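## Task

Carry the blue bin and the green bin, and no other items, over the benches to the bench edge where the hook currently rests. Put the hook back down in its current spot, lying flat on the bench with its handle sticking out past that edge. Every other item has to finish on the same support it sits on now. Nothing counts as done if a robot is still needed to hold it there. At the end, open the grippers and bring the arms away.

## Robot and tools

SETUP. Four identical i2rt Big YAM arms, named arm1, arm2, arm3 and arm4, stand around the benches. Each one has six revolute joints, a two-finger gripper and a wrist camera (arm1_cam_wrist and so on). Two fixed cameras, room_a and room_b, show the room. With the arm stretched out, the hand reaches roughly 1.0 m from the joint1 axis. Each joint moves at its own speed, so the hand can travel along a wide curve between two postures. Plan for clearance rather than a straight line.

FRAME. There is a single scene frame. Its origin is on the floor and +z points up. 'hand' is the point halfway between the fingertips. The hand's z axis runs along the fingers, and the fingers open and close along its y axis. Foot poses are never printed. The camera calibration (K, distortion D, T_world_to_cam mapping scene frame to camera, pos_world) uses OpenCV conventions. It can be off by a couple of degrees and millimetres. A wrist camera's pose is computed from its arm's joint readings and inherits their errors.

execute_actions. Argument 'actions' is a list holding one action, or an empty list to only read state and images. An action is an object keyed by arm name. Each arm gets {"joints": {...}}, and every value in it is an absolute target, not an offset. Joints, units and ranges:
- joint1_rad: -2.879 to 2.879 rad. Base yaw. Positive is counter-clockwise seen from above, and 0 points the way the foot faces.
- joint2_rad: 0 to 3.141. Shoulder. At 0 the upper arm lies back, about level, and raising the value lifts it up and then forward.
- joint3_rad: 0 to 3.019. Elbow. 0 is fully folded and larger values open it.
- joint4_rad: -1.692 to 1.57. Hand pitch. Positive tilts the fingers up.
- joint5_rad: -1.57 to 1.57. Sideways swing of the hand. Positive is toward the arm's right.
- joint6_rad: -2.094 to 2.094. Hand roll. Positive is clockwise when viewed from behind the hand.
- gripper_m: 0 to 0.093 m, the fingertip gap. Grip force is about 50 to 62 N per pad.
Tolerances for counting as arrived are ±0.045, 0.14, 0.09, 0.055, 0.03, 0.035 rad and 0.003 m. All arms named in one action start together but may finish at different times. One action runs at most 15 s. A joint you leave out keeps its earlier target and may still be pushing toward it. An unknown key or an out-of-range value rejects the whole call, and nothing moves. 'cameras' is an optional list drawn from arm1_cam_wrist through arm4_cam_wrist, room_a, room_b or "all". Null or omitted means all, [] means none, and a bad name rejects the call. Images arrive in the order given by the 'pictures' line.

RESULT LINES. joint_positions gives current readings. joint_status tells how each commanded motion ended:
- off_target: the joint came to rest short of its target and may keep pushing.
- contact_stop: the joint dropped its target and holds where it stopped.
- time_out: the joint ran out of time and may keep a clipped target, shown in on_its_own, and keep pushing. To relieve it, send the position it reports.
- not_followed: a self/inter-arm collision guard blocked the targets. The line 'joint command not followed' and a 'cause:' line explain why. The gripper part of the action still runs, and the blocked targets may be retried on later actions.
- limit_stop_at_motor_heat: the arm shut down because of heat. Resend the targets.
on_its_own lists joints you did not command this call. 'held at' there means the held target, not the actual position. If one call reports a stop, the later execute_actions, wait and finished_scene calls in that same reply are skipped. A target very close to the current reading may not move the joint at all.

HEAT. Holding loads or pushing against something warms the motors. A MOTOR HOT warning appears from 85 °C. At 100 °C an OVER-TEMPERATURE FAULT appears and that arm goes limp and drops until it cools. Do not hold heavy things up for long or leave arms straining.

wait: {"seconds": 0 to 10}. It commands nothing, lets the scene run, and returns state and images.
zoom_image: {"camera": name, "region": [x0, y0, x1, y1]} in pixels of that camera's latest full image, origin top-left, at most 504 by 504. It gives a sharper crop.
read_manual: optional 'section', only "licences". It returns licence text and moves nothing.
finished_scene: {"scene": number of the current scene}. It closes the scene for good after the last command has been held, reports success, and hands over the next task. The goal must be met and must stay met.

CAUTIONS. Never knock or push anything off the work area or onto the floor, because that ends the scene. Avoid drops, slips, slams and hard shoves. Big YAM arms do not stop on contact and will keep pressing. Two arms pressing hard against each other ends the run. The collision guard may act too late and ignores fingers, gripper housings and wrist cameras, and no state line reports arm-to-arm contact. Objects touching arms do not count as contact. Loose items may occasionally get nudged by outside forces, so check where they end up. Arms act independently, and one arm stalling does not pause the others. Finish with the grippers open and the arms moved clear, so nothing depends on a robot to stay in place.

Each tool is called after "Request:" as name([rows], argument=value, ...), one row to a line, values as JSON.

## Session

Request:
execute_actions(actions=[])

Scene clock: 0.00 s.
arm1.joint_positions: joint1_rad=+0.493 joint2_rad=+0.533 joint3_rad=+1.684 joint4_rad=-1.587 joint5_rad=-0.237 joint6_rad=-0.319 gripper_m=+0.095
arm1.joint_status: not commanded
arm1.hand: x=-0.5798 y=-1.1190 z=+1.4091 quat_wxyz=(-0.234, +0.814, -0.210, -0.488) (m; scene frame)
arm2.joint_positions: joint1_rad=+0.195 joint2_rad=+0.563 joint3_rad=+1.624 joint4_rad=-1.438 joint5_rad=+0.227 joint6_rad=-0.354 gripper_m=+0.094
arm2.joint_status: not commanded
arm2.hand: x=+0.4652 y=-1.0398 z=+1.3434 quat_wxyz=(-0.475, +0.703, -0.429, -0.309) (m; scene frame)
arm3.joint_positions: joint1_rad=-0.454 joint2_rad=+0.474 joint3_rad=+1.373 joint4_rad=-1.333 joint5_rad=+0.115 joint6_rad=+0.514 gripper_m=+0.094
arm3.joint_status: not commanded
arm3.hand: x=-0.5992 y=+1.0462 z=+1.3037 quat_wxyz=(-0.343, -0.824, -0.190, +0.409) (m; scene frame)
arm4.joint_positions: joint1_rad=-0.379 joint2_rad=+0.286 joint3_rad=+1.629 joint4_rad=-1.128 joint5_rad=+0.177 joint6_rad=+0.770 gripper_m=+0.094
arm4.joint_status: not commanded
arm4.hand: x=+0.4769 y=+1.2012 z=+1.5004 quat_wxyz=(-0.615, -0.625, -0.065, +0.476) (m; scene frame)
pictures: arm1_cam_wrist, arm2_cam_wrist, arm3_cam_wrist, arm4_cam_wrist, room_a, room_b
Images, in order (width x height): arm1_cam_wrist 896x504, arm2_cam_wrist 896x504, arm3_cam_wrist 896x504, arm4_cam_wrist 896x504, room_a 896x504, room_b 896x504.

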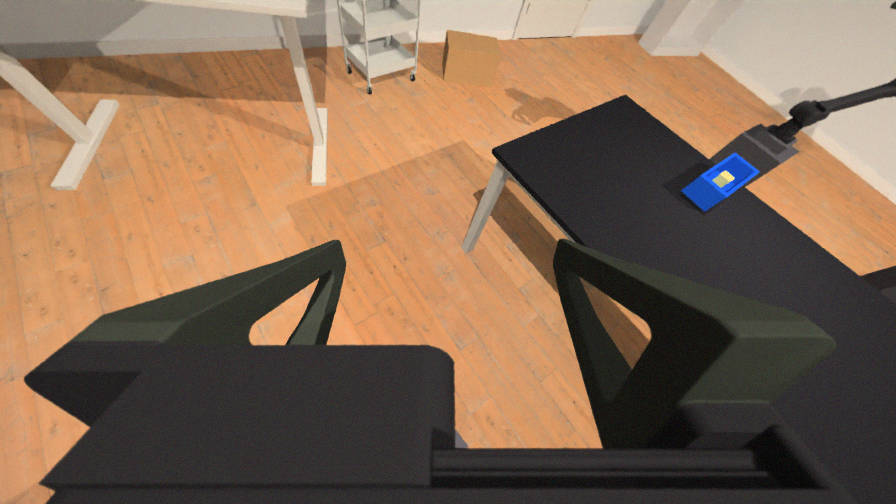

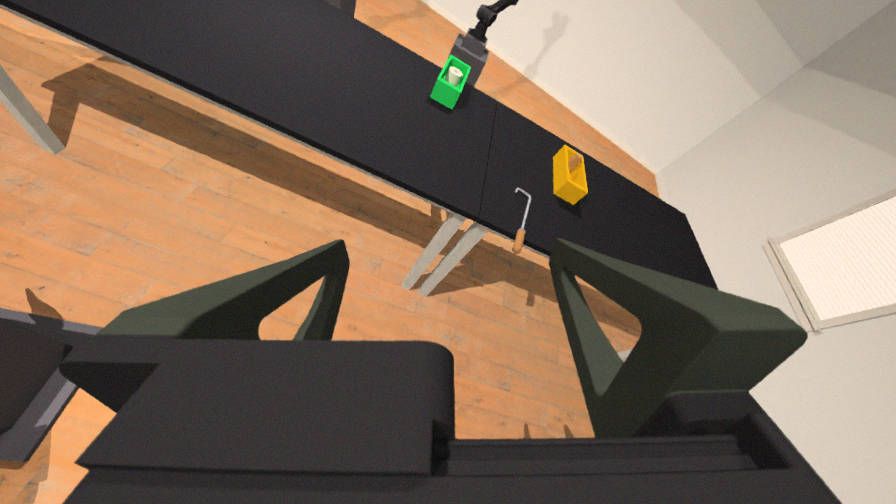

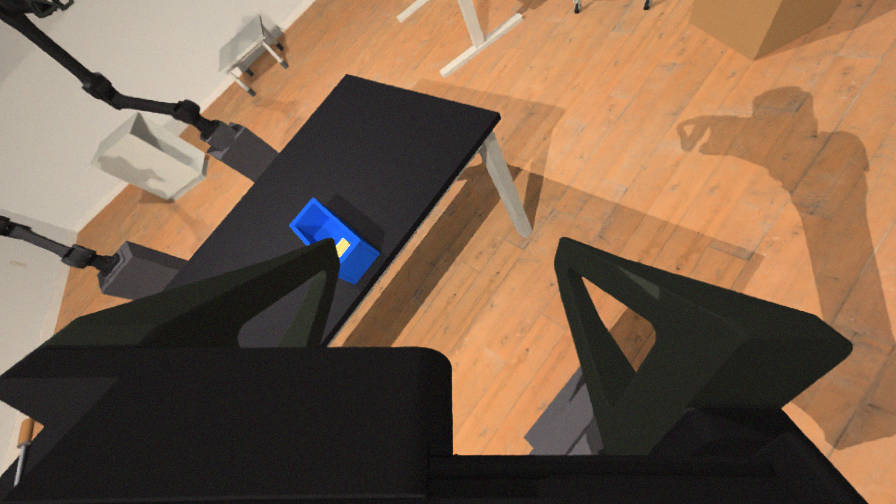

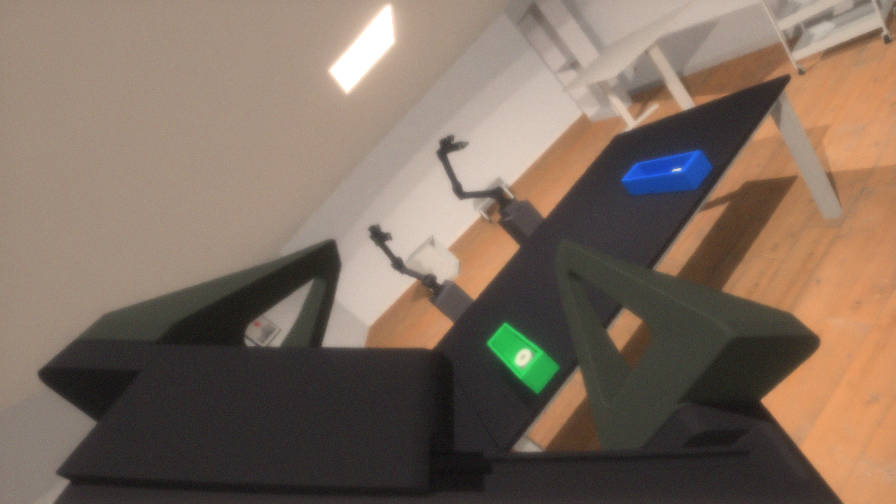

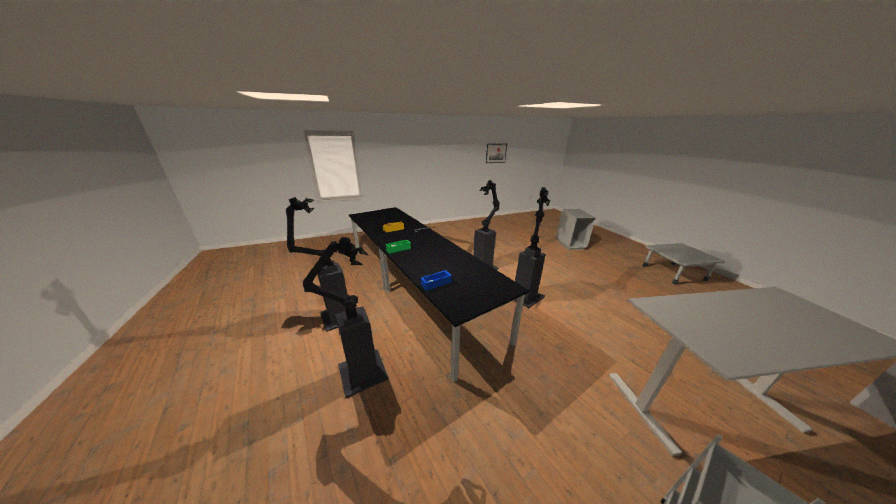

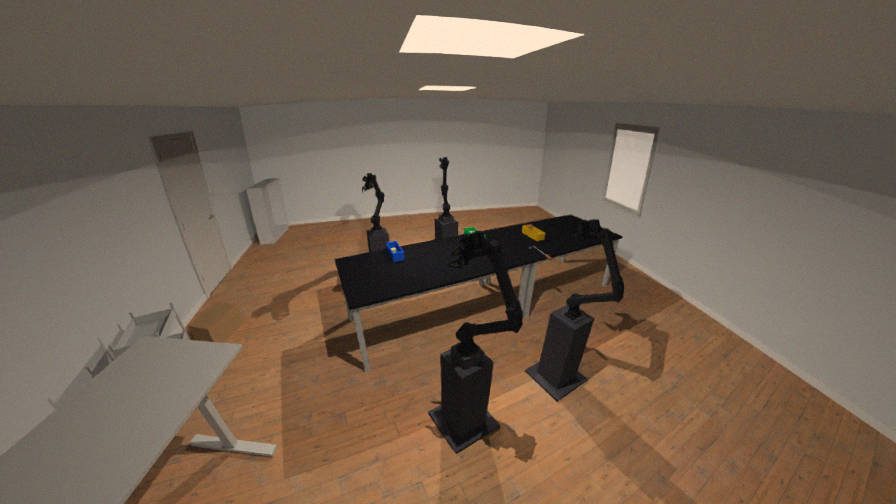

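Request:
zoom_image(camera="room_a", region=[340, 190, 540, 340])

Request:
zoom_image(camera="arm2_cam_wrist", region=[400, 40, 640, 270])

Request:
zoom_image(camera="room_b", region=[330, 200, 630, 320])

Region (340, 190, 540, 340) of room_a's 896x504 image, scaled by 2.520, with more detail than that image has; it fills the top 378 rows of this view, and the rest is white.

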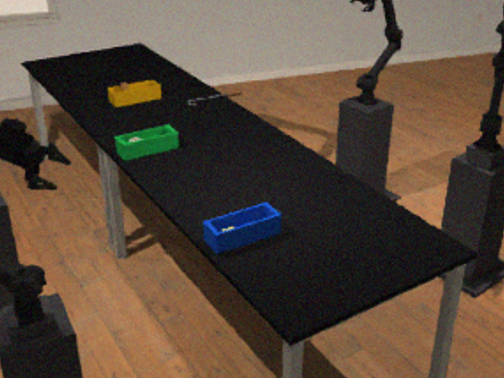

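Region (400, 40, 640, 270) of arm2_cam_wrist's 896x504 image, scaled by 2.100, with more detail than that image has; it fills the top 483 rows of this view, and the rest is white.

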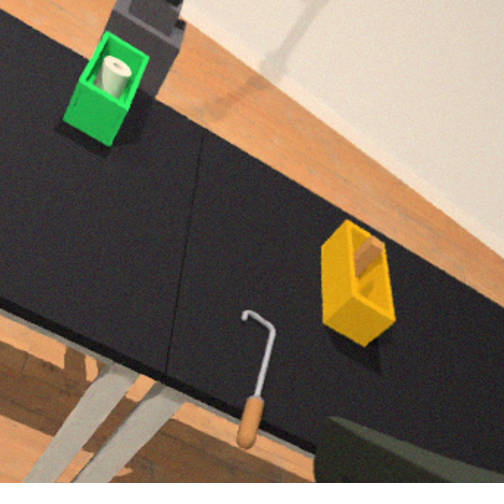

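Region (330, 200, 630, 320) of room_b's 896x504 image, scaled by 1.680, with more detail than that image has; it fills the top 202 rows of this view, and the rest is white.

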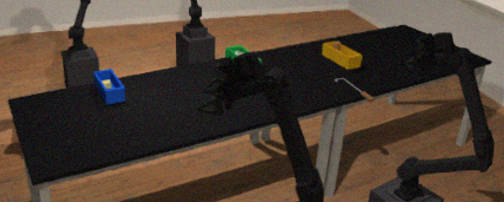

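Request:
execute_actions([
  {"arm2":{"joints":{"joint1_rad":-0.65,"joint2_rad":2.1,"joint3_rad":1.5,"joint4_rad":0.3,"joint5_rad":-0.65,"joint6_rad":0}},"arm3":{"joints":{"joint1_rad":0,"joint2_rad":1.5,"joint3_rad":1.0,"joint4_rad":-0.2,"joint5_rad":0,"joint6_rad":0}},"arm4":{"joints":{"joint1_rad":0,"joint2_rad":1.5,"joint3_rad":1.0,"joint4_rad":-0.2,"joint5_rad":0,"joint6_rad":0}},"arm1":{"joints":{"joint1_rad":0,"joint2_rad":1.5,"joint3_rad":1.0,"joint4_rad":0.2,"joint5_rad":0,"joint6_rad":0}}},
])

Scene clock: 3.47 s.
arm1.joint_positions: joint1_rad=-0.004 joint2_rad=+1.503 joint3_rad=+0.973 joint4_rad=+0.178 joint5_rad=-0.002 joint6_rad=-0.007 gripper_m=+0.095
arm1.joint_status: all done
arm1.hand: x=-0.5561 y=-0.5663 z=+1.0090 quat_wxyz=(-0.378, +0.613, -0.549, -0.423) (m; scene frame)
arm2.joint_positions: joint1_rad=-0.661 joint2_rad=+2.097 joint3_rad=+1.503 joint4_rad=+0.281 joint5_rad=-0.647 joint6_rad=-0.007 gripper_m=+0.094
arm2.joint_status: all done
arm2.hand: x=+0.8166 y=-0.4778 z=+0.8557 quat_wxyz=(-0.372, +0.531, -0.583, -0.489) (m; scene frame)
arm3.joint_positions: joint1_rad=+0.004 joint2_rad=+1.484 joint3_rad=+0.998 joint4_rad=-0.224 joint5_rad=+0.002 joint6_rad=+0.013 gripper_m=+0.094
arm3.joint_status: all done
arm3.hand: x=-0.5271 y=+0.6115 z=+0.9164 quat_wxyz=(-0.289, -0.672, -0.615, +0.296) (m; scene frame)
arm4.joint_positions: joint1_rad=-0.002 joint2_rad=+1.488 joint3_rad=+0.978 joint4_rad=-0.218 joint5_rad=+0.001 joint6_rad=+0.010 gripper_m=+0.094
arm4.joint_status: all done
arm4.hand: x=+0.5062 y=+0.6158 z=+0.9379 quat_wxyz=(-0.291, -0.648, -0.642, +0.288) (m; scene frame)
pictures: arm1_cam_wrist, arm2_cam_wrist, arm3_cam_wrist, arm4_cam_wrist, room_a, room_b
camera_calibration (this result's frames):
arm1_cam_wrist: T_world_to_cam=[[0.994654, 0.102996, -0.00748064, 0.61718], [0.0810855, -0.823811, -0.561035, 0.153188], [-0.0639467, 0.557429, -0.827758, 1.2423], [0, 0, 0, 1]] pos_world=[-0.546861, -0.629865, 1.11889]
arm2_cam_wrist: T_world_to_cam=[[0.981309, 0.0500246, -0.185822, -0.619756], [-0.0791691, -0.775174, -0.626768, 0.230917], [-0.175398, 0.629764, -0.756725, 1.21246], [0, 0, 0, 1]] pos_world=[0.839118, -0.553563, 0.947069]
arm3_cam_wrist: T_world_to_cam=[[-0.995708, 0.0874958, -0.0301604, -0.551352], [0.0920983, 0.968868, -0.229809, -0.326269], [0.00911415, -0.231601, -0.972768, 1.16302], [0, 0, 0, 1]] pos_world=[-0.529536, 0.633708, 1.03974]
arm4_cam_wrist: T_world_to_cam=[[-0.999953, 0.00812223, -0.00525961, 0.505876], [0.00908715, 0.975012, -0.221966, -0.394368], [0.00332532, -0.222004, -0.97504, 1.17819], [0, 0, 0, 1]] pos_world=[0.505518, 0.641967, 1.06391]
Images, in order (width x height): arm1_cam_wrist 896x504, arm2_cam_wrist 896x504, arm3_cam_wrist 896x504, arm4_cam_wrist 896x504, room_a 896x504, room_b 896x504.

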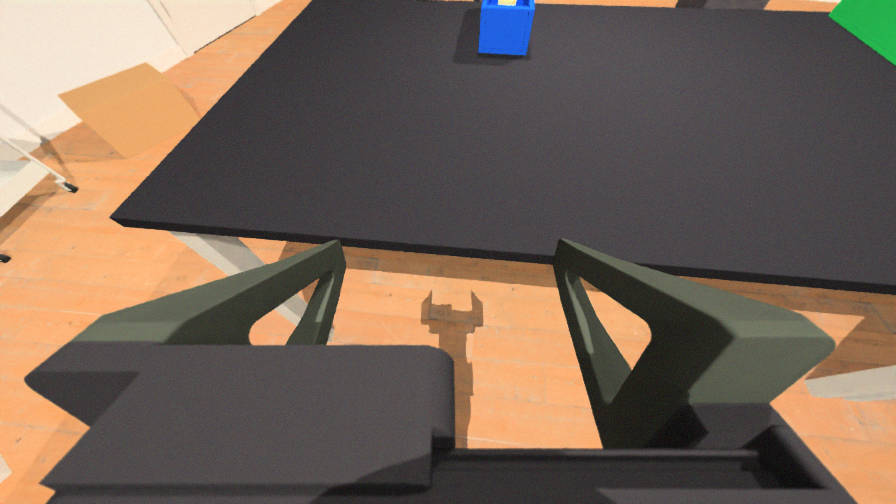

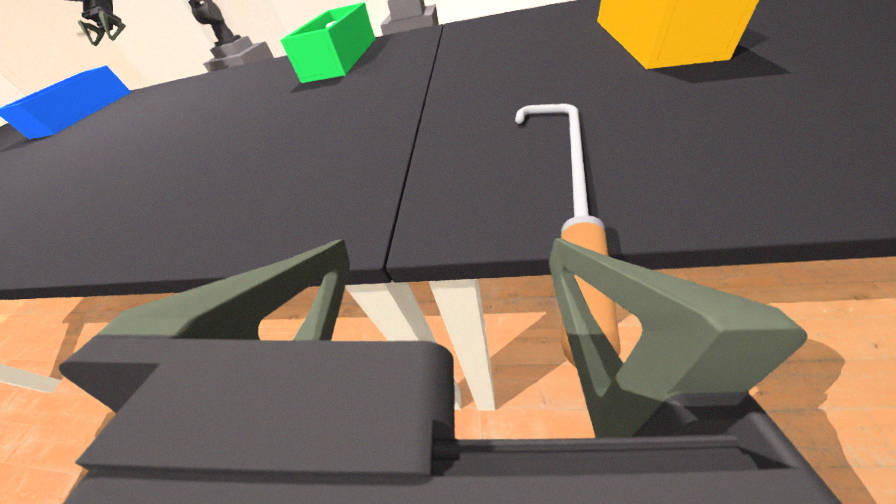

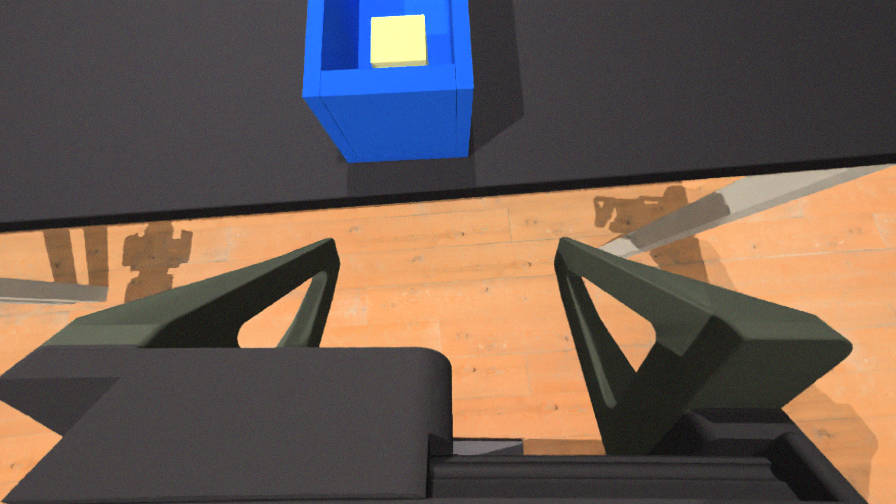

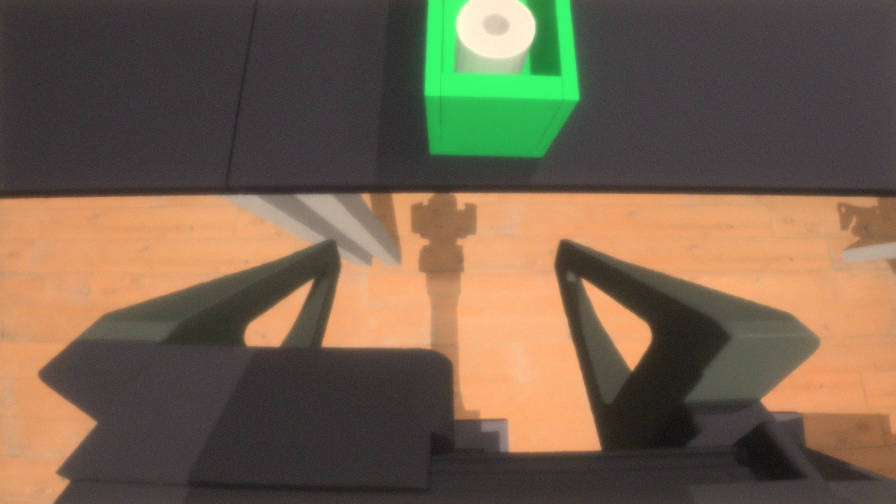

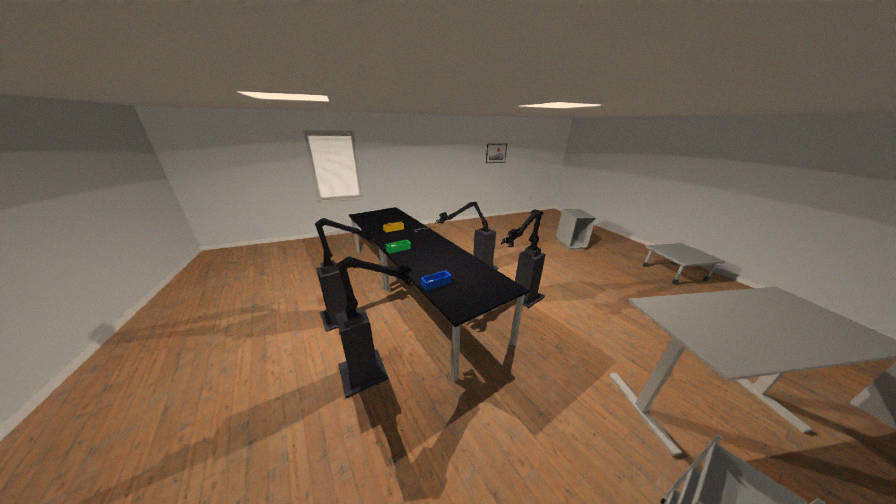

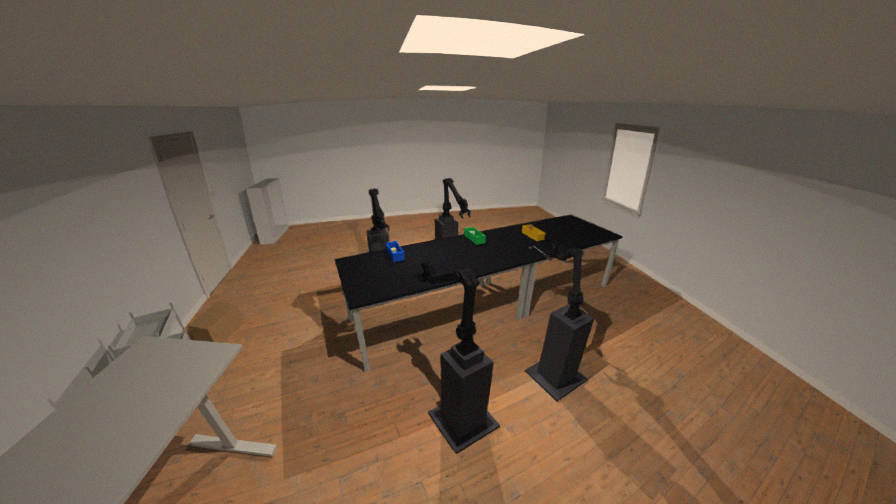

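Request:
execute_actions([
  {"arm2":{"joints":{"joint1_rad":-0.818,"joint2_rad":2.337,"joint3_rad":1.459,"joint4_rad":0.878,"joint5_rad":-0.75}},"arm3":{"joints":{"joint1_rad":0.06,"joint2_rad":2.02,"joint3_rad":0.908,"joint4_rad":0.96}},"arm4":{"joints":{"joint1_rad":-0.06,"joint2_rad":2.09,"joint3_rad":0.908,"joint4_rad":1.03}}},
])

Scene clock: 6.13 s.
arm1.joint_positions: joint1_rad=-0.004 joint2_rad=+1.503 joint3_rad=+0.973 joint4_rad=+0.178 joint5_rad=-0.002 joint6_rad=-0.007 gripper_m=+0.095
arm1.joint_status: not commanded
arm1.hand: x=-0.5561 y=-0.5663 z=+1.0090 quat_wxyz=(-0.378, +0.613, -0.549, -0.423) (m; scene frame)
arm2.joint_positions: joint1_rad=-0.824 joint2_rad=+2.329 joint3_rad=+1.456 joint4_rad=+0.861 joint5_rad=-0.748 joint6_rad=-0.006 gripper_m=+0.094
arm2.joint_status: all done
arm2.hand: x=+0.9108 y=-0.5429 z=+0.7740 quat_wxyz=(-0.497, +0.503, -0.501, -0.499) (m; scene frame)
arm3.joint_positions: joint1_rad=+0.065 joint2_rad=+2.018 joint3_rad=+0.902 joint4_rad=+0.934 joint5_rad=+0.002 joint6_rad=+0.013 gripper_m=+0.094
arm3.joint_status: all done
arm3.hand: x=-0.4902 y=+0.5351 z=+0.7968 quat_wxyz=(-0.456, -0.554, -0.536, +0.445) (m; scene frame)
arm4.joint_positions: joint1_rad=-0.065 joint2_rad=+2.101 joint3_rad=+0.902 joint4_rad=+1.010 joint5_rad=+0.001 joint6_rad=+0.009 gripper_m=+0.094
arm4.joint_status: all done
arm4.hand: x=+0.4657 y=+0.5401 z=+0.7945 quat_wxyz=(-0.438, -0.564, -0.525, +0.462) (m; scene frame)
pictures: arm1_cam_wrist, arm2_cam_wrist, arm3_cam_wrist, arm4_cam_wrist, room_a, room_b
camera_calibration (this result's frames):
arm1_cam_wrist: T_world_to_cam=[[0.994654, 0.102996, -0.00748064, 0.61718], [0.0810855, -0.823811, -0.561035, 0.153188], [-0.0639467, 0.557429, -0.827758, 1.2423], [0, 0, 0, 1]] pos_world=[-0.546861, -0.629865, 1.11889]
arm2_cam_wrist: T_world_to_cam=[[0.999881, 0.0132464, -0.00794765, -0.898653], [0.00149942, -0.595279, -0.803517, 0.297682], [-0.0153748, 0.80341, -0.595228, 1.03165], [0, 0, 0, 1]] pos_world=[0.913961, -0.639726, 0.846114]
arm3_cam_wrist: T_world_to_cam=[[-0.999134, 0.0160352, -0.0384065, -0.468431], [0.0381246, 0.722774, -0.690032, 0.188703], [0.0166945, -0.690898, -0.722759, 1.07894], [0, 0, 0, 1]] pos_world=[-0.493231, 0.616558, 0.892033]
arm4_cam_wrist: T_world_to_cam=[[-0.997805, 0.0656292, -0.00886368, 0.435996], [0.0536135, 0.72195, -0.689865, 0.135666], [-0.0388762, -0.688826, -0.723884, 1.09398], [0, 0, 0, 1]] pos_world=[0.470295, 0.627004, 0.88937]
Images, in order (width x height): arm1_cam_wrist 896x504, arm2_cam_wrist 896x504, arm3_cam_wrist 896x504, arm4_cam_wrist 896x504, room_a 896x504, room_b 896x504.

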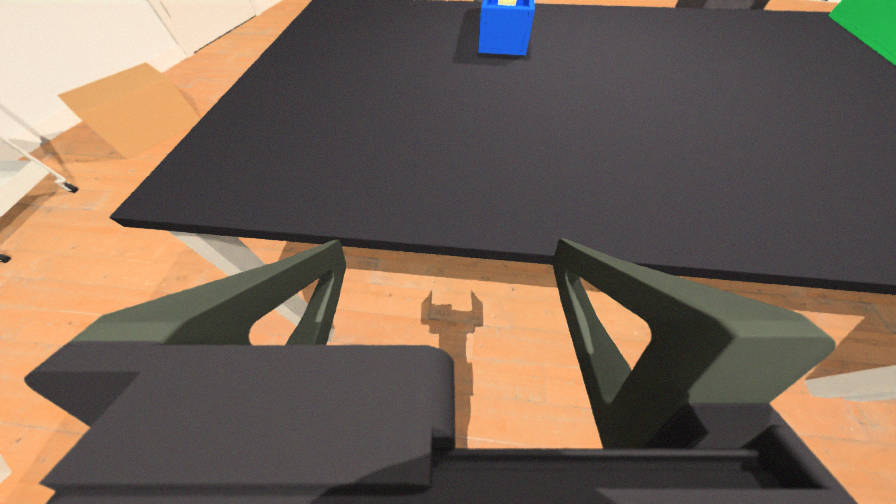

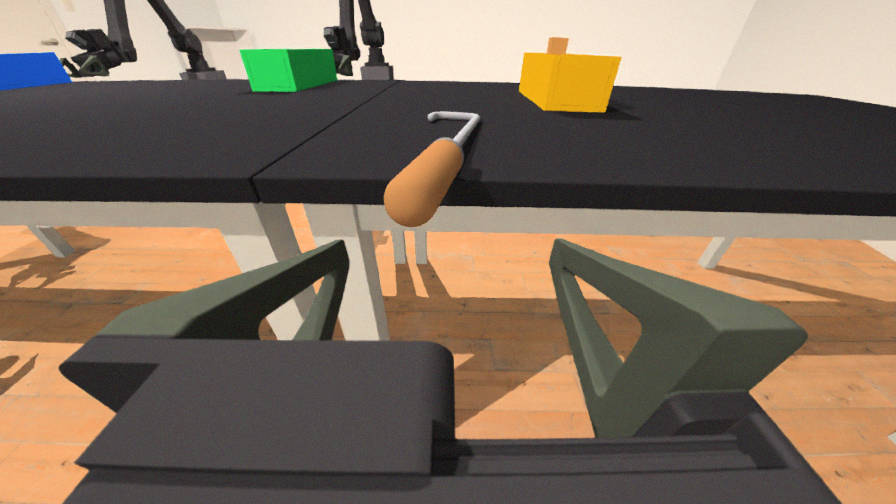

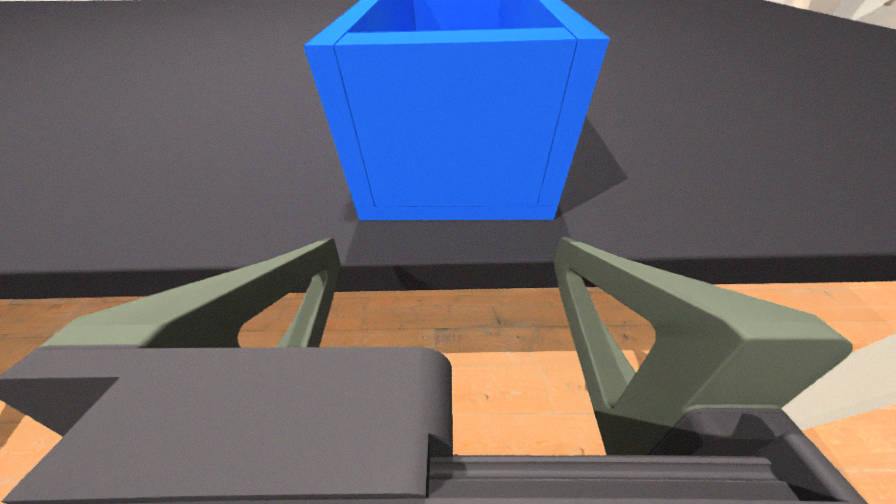

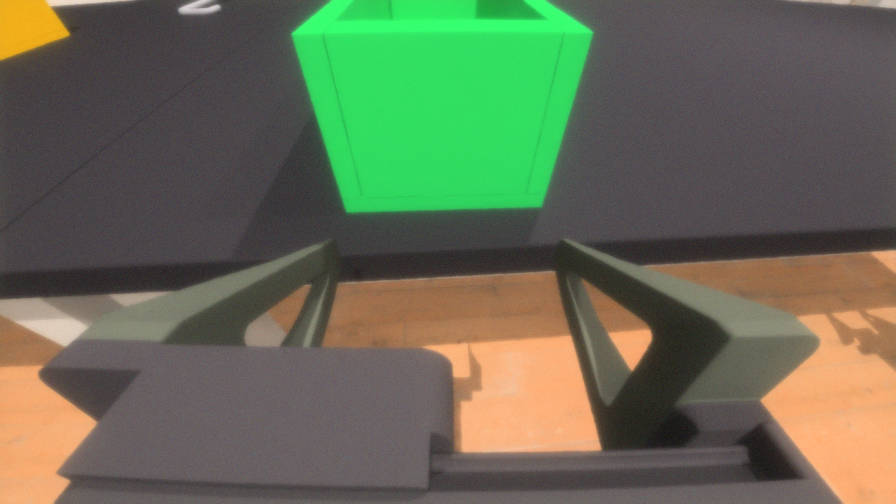

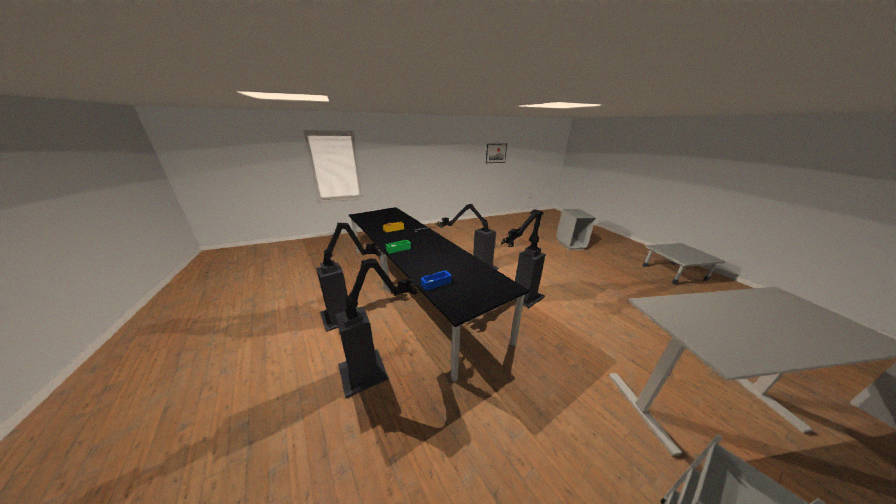

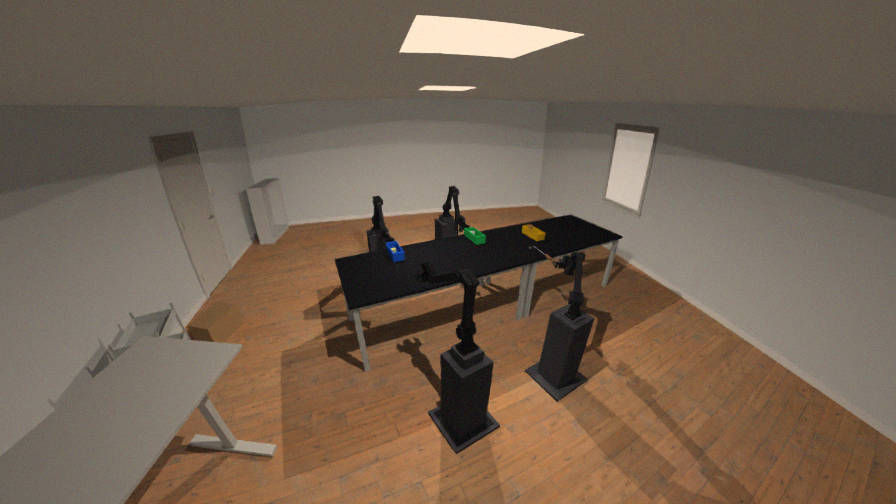

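Request:
execute_actions([
  {"arm2":{"joints":{"joint1_rad":-0.685,"joint2_rad":2.478,"joint3_rad":1.771,"joint4_rad":0.72,"joint5_rad":-0.55}},"arm3":{"joints":{"joint1_rad":0.05,"joint2_rad":2.22,"joint3_rad":1.36,"joint4_rad":0.73,"gripper_m":0.065}},"arm4":{"joints":{"joint2_rad":2.27,"joint3_rad":1.36,"joint4_rad":0.78,"gripper_m":0.065}}},
])

Scene clock: 8.87 s.
arm1.joint_positions: joint1_rad=-0.004 joint2_rad=+1.503 joint3_rad=+0.973 joint4_rad=+0.178 joint5_rad=-0.002 joint6_rad=-0.007 gripper_m=+0.095
arm1.joint_status: not commanded
arm1.hand: x=-0.5561 y=-0.5663 z=+1.0090 quat_wxyz=(-0.378, +0.613, -0.549, -0.423) (m; scene frame)
arm2.joint_positions: joint1_rad=-0.676 joint2_rad=+2.469 joint3_rad=+1.726 joint4_rad=+0.730 joint5_rad=-0.553 joint6_rad=-0.006 gripper_m=+0.094
arm2.joint_status: all done
arm2.hand: x=+0.8804 y=-0.4296 z=+0.7633 quat_wxyz=(-0.509, +0.492, -0.513, -0.486) (m; scene frame)
arm3.joint_positions: joint1_rad=+0.054 joint2_rad=+2.188 joint3_rad=+1.329 joint4_rad=+0.750 joint5_rad=+0.002 joint6_rad=-0.007 gripper_m=+0.065
arm3.joint_status: all done
arm3.hand: x=-0.4997 y=+0.4011 z=+0.8252 quat_wxyz=(-0.469, -0.535, -0.521, +0.472) (m; scene frame)
arm4.joint_positions: joint1_rad=-0.078 joint2_rad=+2.135 joint3_rad=+0.989 joint4_rad=+0.858 joint5_rad=-0.039 joint6_rad=+0.028 gripper_m=+0.065
arm4.joint_status: joint3_rad time_out (moved +0.087 of +0.458); joint4_rad time_out (moved -0.152 of -0.230); the others done
arm4.on_its_own: joint3_rad reads +0.989 and still pushes toward +1.103 since a time_out (your +1.360 is given up); joint4_rad reads +0.858 and still pushes toward +0.780 since a time_out
arm4.hand: x=+0.4623 y=+0.5177 z=+0.7703 quat_wxyz=(-0.424, -0.587, -0.546, +0.422) (m; scene frame)
pictures: arm1_cam_wrist, arm2_cam_wrist, arm3_cam_wrist, arm4_cam_wrist, room_a, room_b
camera_calibration (this result's frames):
arm1_cam_wrist: T_world_to_cam=[[0.994654, 0.102996, -0.00748064, 0.61718], [0.0810855, -0.823811, -0.561035, 0.153188], [-0.0639467, 0.557429, -0.827758, 1.2423], [0, 0, 0, 1]] pos_world=[-0.546861, -0.629865, 1.11889]
arm2_cam_wrist: T_world_to_cam=[[0.999378, -0.0348061, -0.00560922, -0.89185], [-0.0252406, -0.595301, -0.803107, 0.379743], [0.0246138, 0.802749, -0.595809, 0.898777], [0, 0, 0, 1]] pos_world=[0.878758, -0.526473, 0.835471]
arm3_cam_wrist: T_world_to_cam=[[-0.999539, 0.0231604, -0.0196356, -0.493205], [0.030096, 0.670005, -0.741746, 0.365379], [-0.00402317, -0.741995, -0.670393, 0.97391], [0, 0, 0, 1]] pos_world=[-0.500056, 0.489253, 0.914237]
arm4_cam_wrist: T_world_to_cam=[[-0.998182, 0.0468379, -0.0379232, 0.466237], [0.0602567, 0.786505, -0.614637, 0.0409173], [0.00103849, -0.615805, -0.787898, 1.05393], [0, 0, 0, 1]] pos_world=[0.46183, 0.594995, 0.873218]
Images, in order (width x height): arm1_cam_wrist 896x504, arm2_cam_wrist 896x504, arm3_cam_wrist 896x504, arm4_cam_wrist 896x504, room_a 896x504, room_b 896x504.

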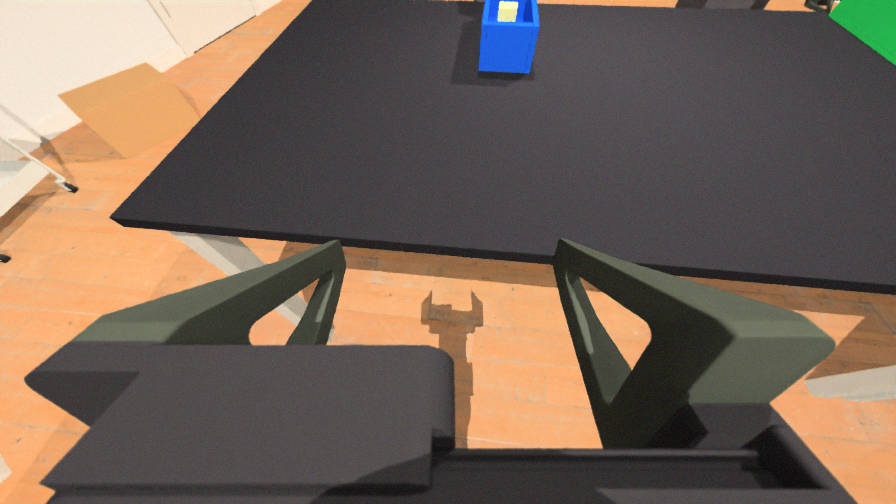

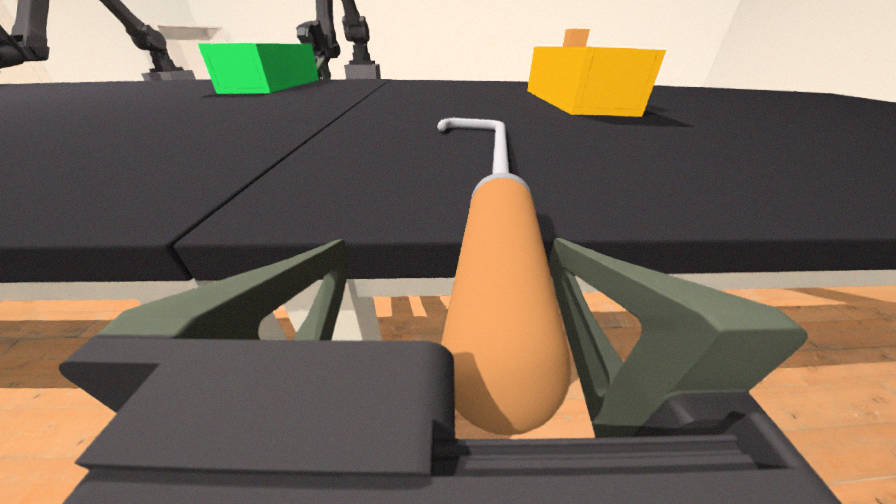

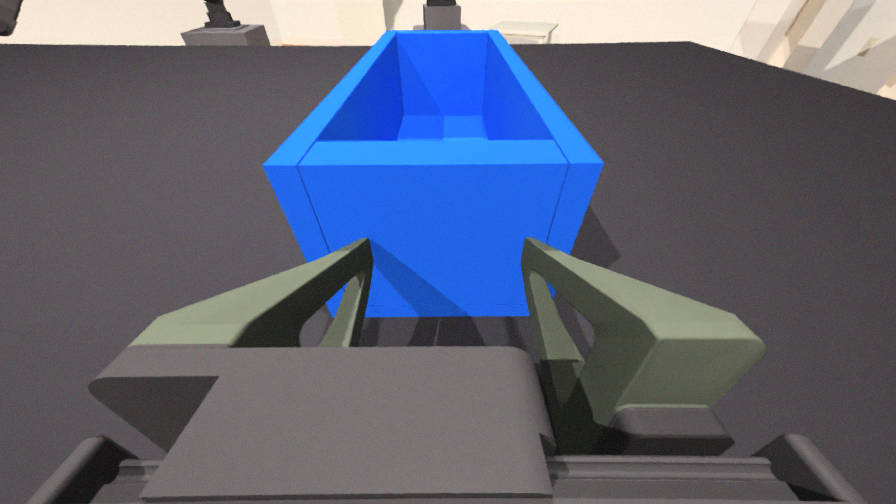

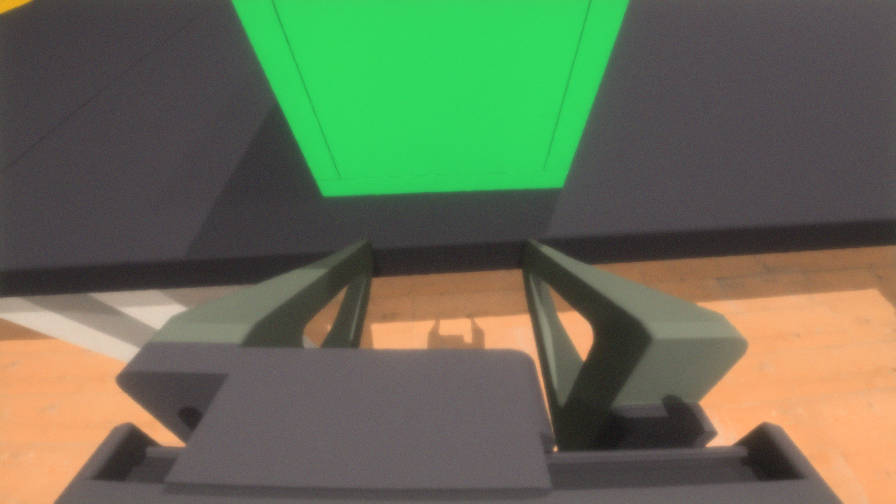

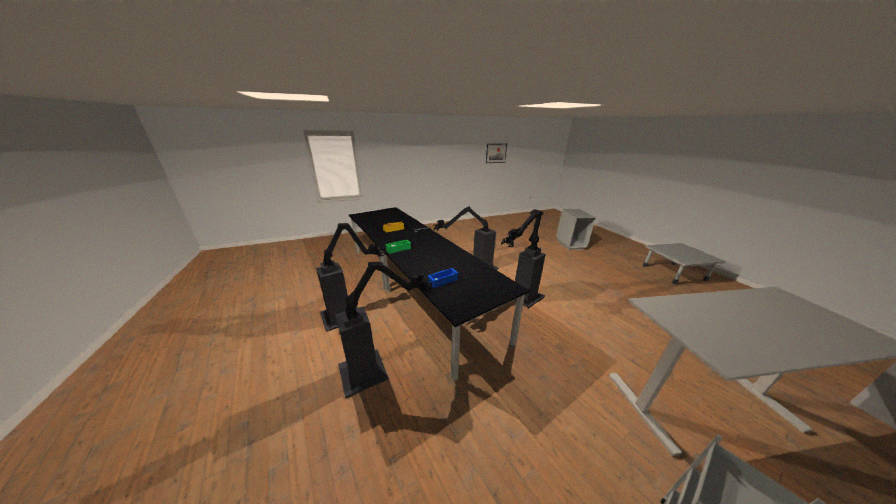

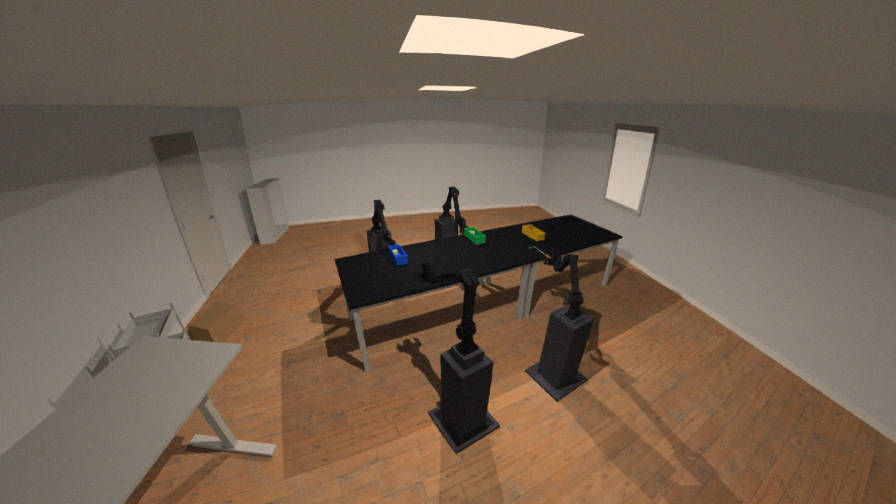

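Request:
execute_actions([
  {"arm2":{"joints":{"joint1_rad":-0.71,"joint2_rad":2.45,"joint3_rad":1.74,"joint4_rad":0.73}},"arm3":{"joints":{"joint2_rad":2.38,"joint3_rad":1.72,"joint4_rad":0.55}},"arm4":{"joints":{"joint2_rad":2.0,"joint3_rad":0.93,"joint4_rad":0.98,"joint5_rad":0,"joint1_rad":-0.065}}},
], cameras=[])

Request:
execute_actions([
  {"arm2":{"joints":{"gripper_m":0.0}},"arm3":{"joints":{"joint2_rad":2.55,"joint3_rad":2.1,"joint4_rad":0.35}},"arm4":{"joints":{"joint2_rad":2.1,"joint3_rad":1.18,"joint4_rad":0.83}}},
], cameras=["arm2_cam_wrist","arm3_cam_wrist","arm4_cam_wrist"])

Scene clock: 10.57 s.
arm1.joint_positions: joint1_rad=-0.004 joint2_rad=+1.503 joint3_rad=+0.973 joint4_rad=+0.178 joint5_rad=-0.002 joint6_rad=-0.007 gripper_m=+0.095
arm1.joint_status: not commanded
arm1.hand: x=-0.5561 y=-0.5663 z=+1.0090 quat_wxyz=(-0.378, +0.613, -0.549, -0.423) (m; scene frame)
arm2.joint_positions: joint1_rad=-0.704 joint2_rad=+2.450 joint3_rad=+1.726 joint4_rad=+0.730 joint5_rad=-0.552 joint6_rad=-0.006 gripper_m=+0.094
arm2.joint_status: all done
arm2.hand: x=+0.9023 y=-0.4403 z=+0.7787 quat_wxyz=(-0.523, +0.483, -0.513, -0.480) (m; scene frame)
arm3.joint_positions: joint1_rad=+0.054 joint2_rad=+2.352 joint3_rad=+1.687 joint4_rad=+0.568 joint5_rad=+0.002 joint6_rad=-0.010 gripper_m=+0.065
arm3.joint_status: all done
arm3.hand: x=-0.5013 y=+0.3095 z=+0.8322 quat_wxyz=(-0.471, -0.531, -0.519, +0.476) (m; scene frame)
arm4.joint_positions: joint1_rad=-0.068 joint2_rad=+2.014 joint3_rad=+0.928 joint4_rad=+0.966 joint5_rad=-0.002 joint6_rad=+0.009 gripper_m=+0.065
arm4.joint_status: all done
arm4.hand: x=+0.4629 y=+0.5244 z=+0.8505 quat_wxyz=(-0.457, -0.547, -0.509, +0.482) (m; scene frame)
pictures: none
No camera images: the call's "cameras" was empty. Leave "cameras" out to get every camera's image.

Scene clock: 11.70 s.
arm1.joint_positions: joint1_rad=-0.004 joint2_rad=+1.503 joint3_rad=+0.973 joint4_rad=+0.178 joint5_rad=-0.002 joint6_rad=-0.007 gripper_m=+0.095
arm1.joint_status: not commanded
arm1.hand: x=-0.5561 y=-0.5663 z=+1.0090 quat_wxyz=(-0.378, +0.613, -0.549, -0.423) (m; scene frame)
arm2.joint_positions: joint1_rad=-0.704 joint2_rad=+2.450 joint3_rad=+1.726 joint4_rad=+0.730 joint5_rad=-0.550 joint6_rad=-0.005 gripper_m=+0.031
arm2.joint_status: gripper_m off_target (ended at +0.031, target +0.000)
arm2.hand: x=+0.9030 y=-0.4405 z=+0.7787 quat_wxyz=(-0.523, +0.482, -0.514, -0.479) (m; scene frame)
arm3.joint_positions: joint1_rad=+0.054 joint2_rad=+2.520 joint3_rad=+2.064 joint4_rad=+0.368 joint5_rad=+0.002 joint6_rad=-0.010 gripper_m=+0.065
arm3.joint_status: all done
arm3.hand: x=-0.5027 y=+0.2342 z=+0.8457 quat_wxyz=(-0.473, -0.529, -0.517, +0.478) (m; scene frame)
arm4.joint_positions: joint1_rad=-0.068 joint2_rad=+2.099 joint3_rad=+1.141 joint4_rad=+0.832 joint5_rad=-0.002 joint6_rad=+0.009 gripper_m=+0.065
arm4.joint_status: all done
arm4.hand: x=+0.4585 y=+0.4575 z=+0.8544 quat_wxyz=(-0.455, -0.549, -0.511, +0.480) (m; scene frame)
pictures: arm2_cam_wrist, arm3_cam_wrist, arm4_cam_wrist
camera_calibration (this result's frames):
arm2_cam_wrist: T_world_to_cam=[[0.997814, -0.0659857, 0.00372452, -0.934327], [-0.0354644, -0.582132, -0.812321, 0.408462], [0.0557697, 0.810413, -0.583199, 0.881611], [0, 0, 0, 1]] pos_world=[0.897603, -0.538342, 0.849437]
arm3_cam_wrist: T_world_to_cam=[[-0.999607, 0.0227527, -0.0163666, -0.494617], [0.0272696, 0.654631, -0.755456, 0.506327], [-0.00647454, -0.755606, -0.654995, 0.852786], [0, 0, 0, 1]] pos_world=[-0.502709, 0.324166, 0.932983]
arm4_cam_wrist: T_world_to_cam=[[-0.997793, 0.0657792, -0.00909867, 0.434976], [0.0512715, 0.676052, -0.735068, 0.297721], [-0.0422011, -0.733912, -0.677932, 1.06305], [0, 0, 0, 1]] pos_world=[0.463613, 0.550295, 0.943475]
Images, in order (width x height): arm2_cam_wrist 896x504, arm3_cam_wrist 896x504, arm4_cam_wrist 896x504.

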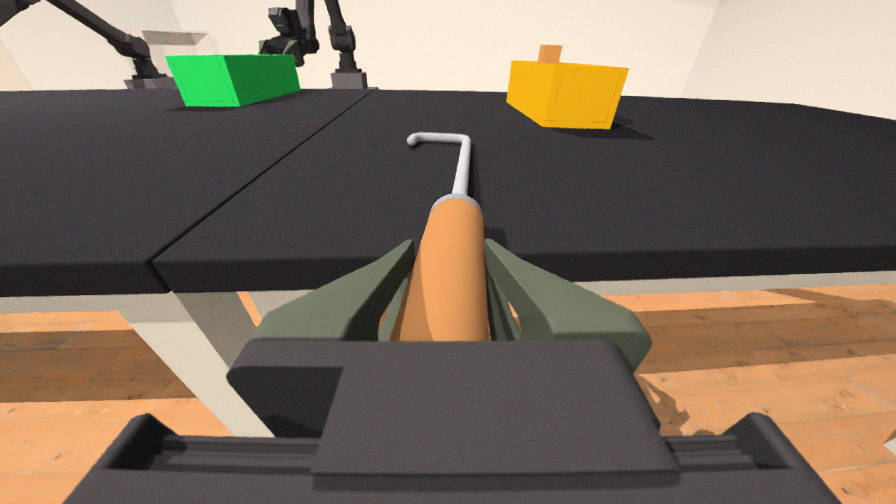

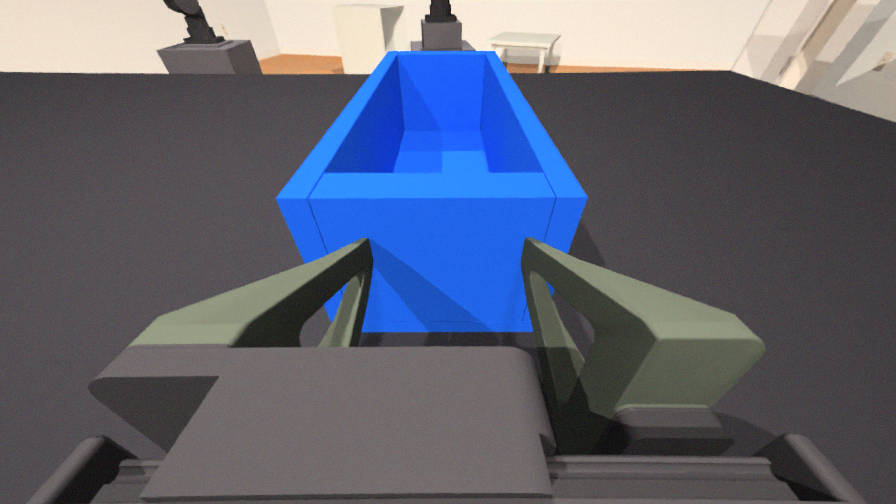

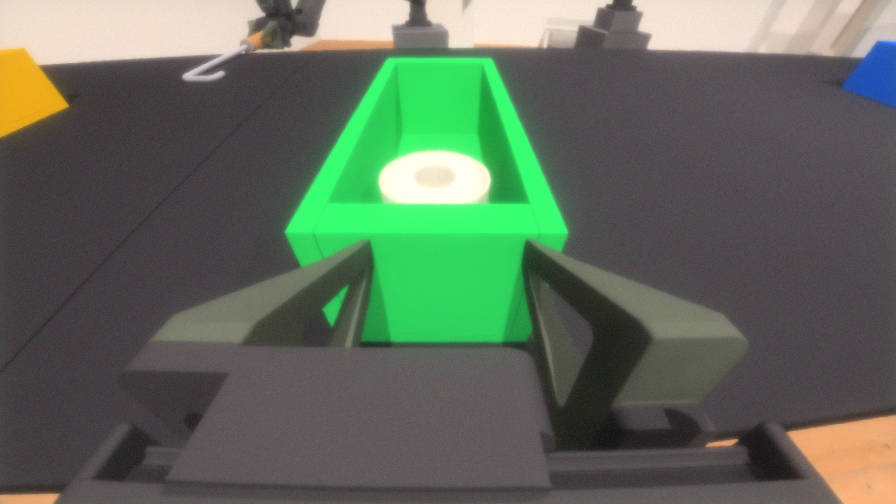

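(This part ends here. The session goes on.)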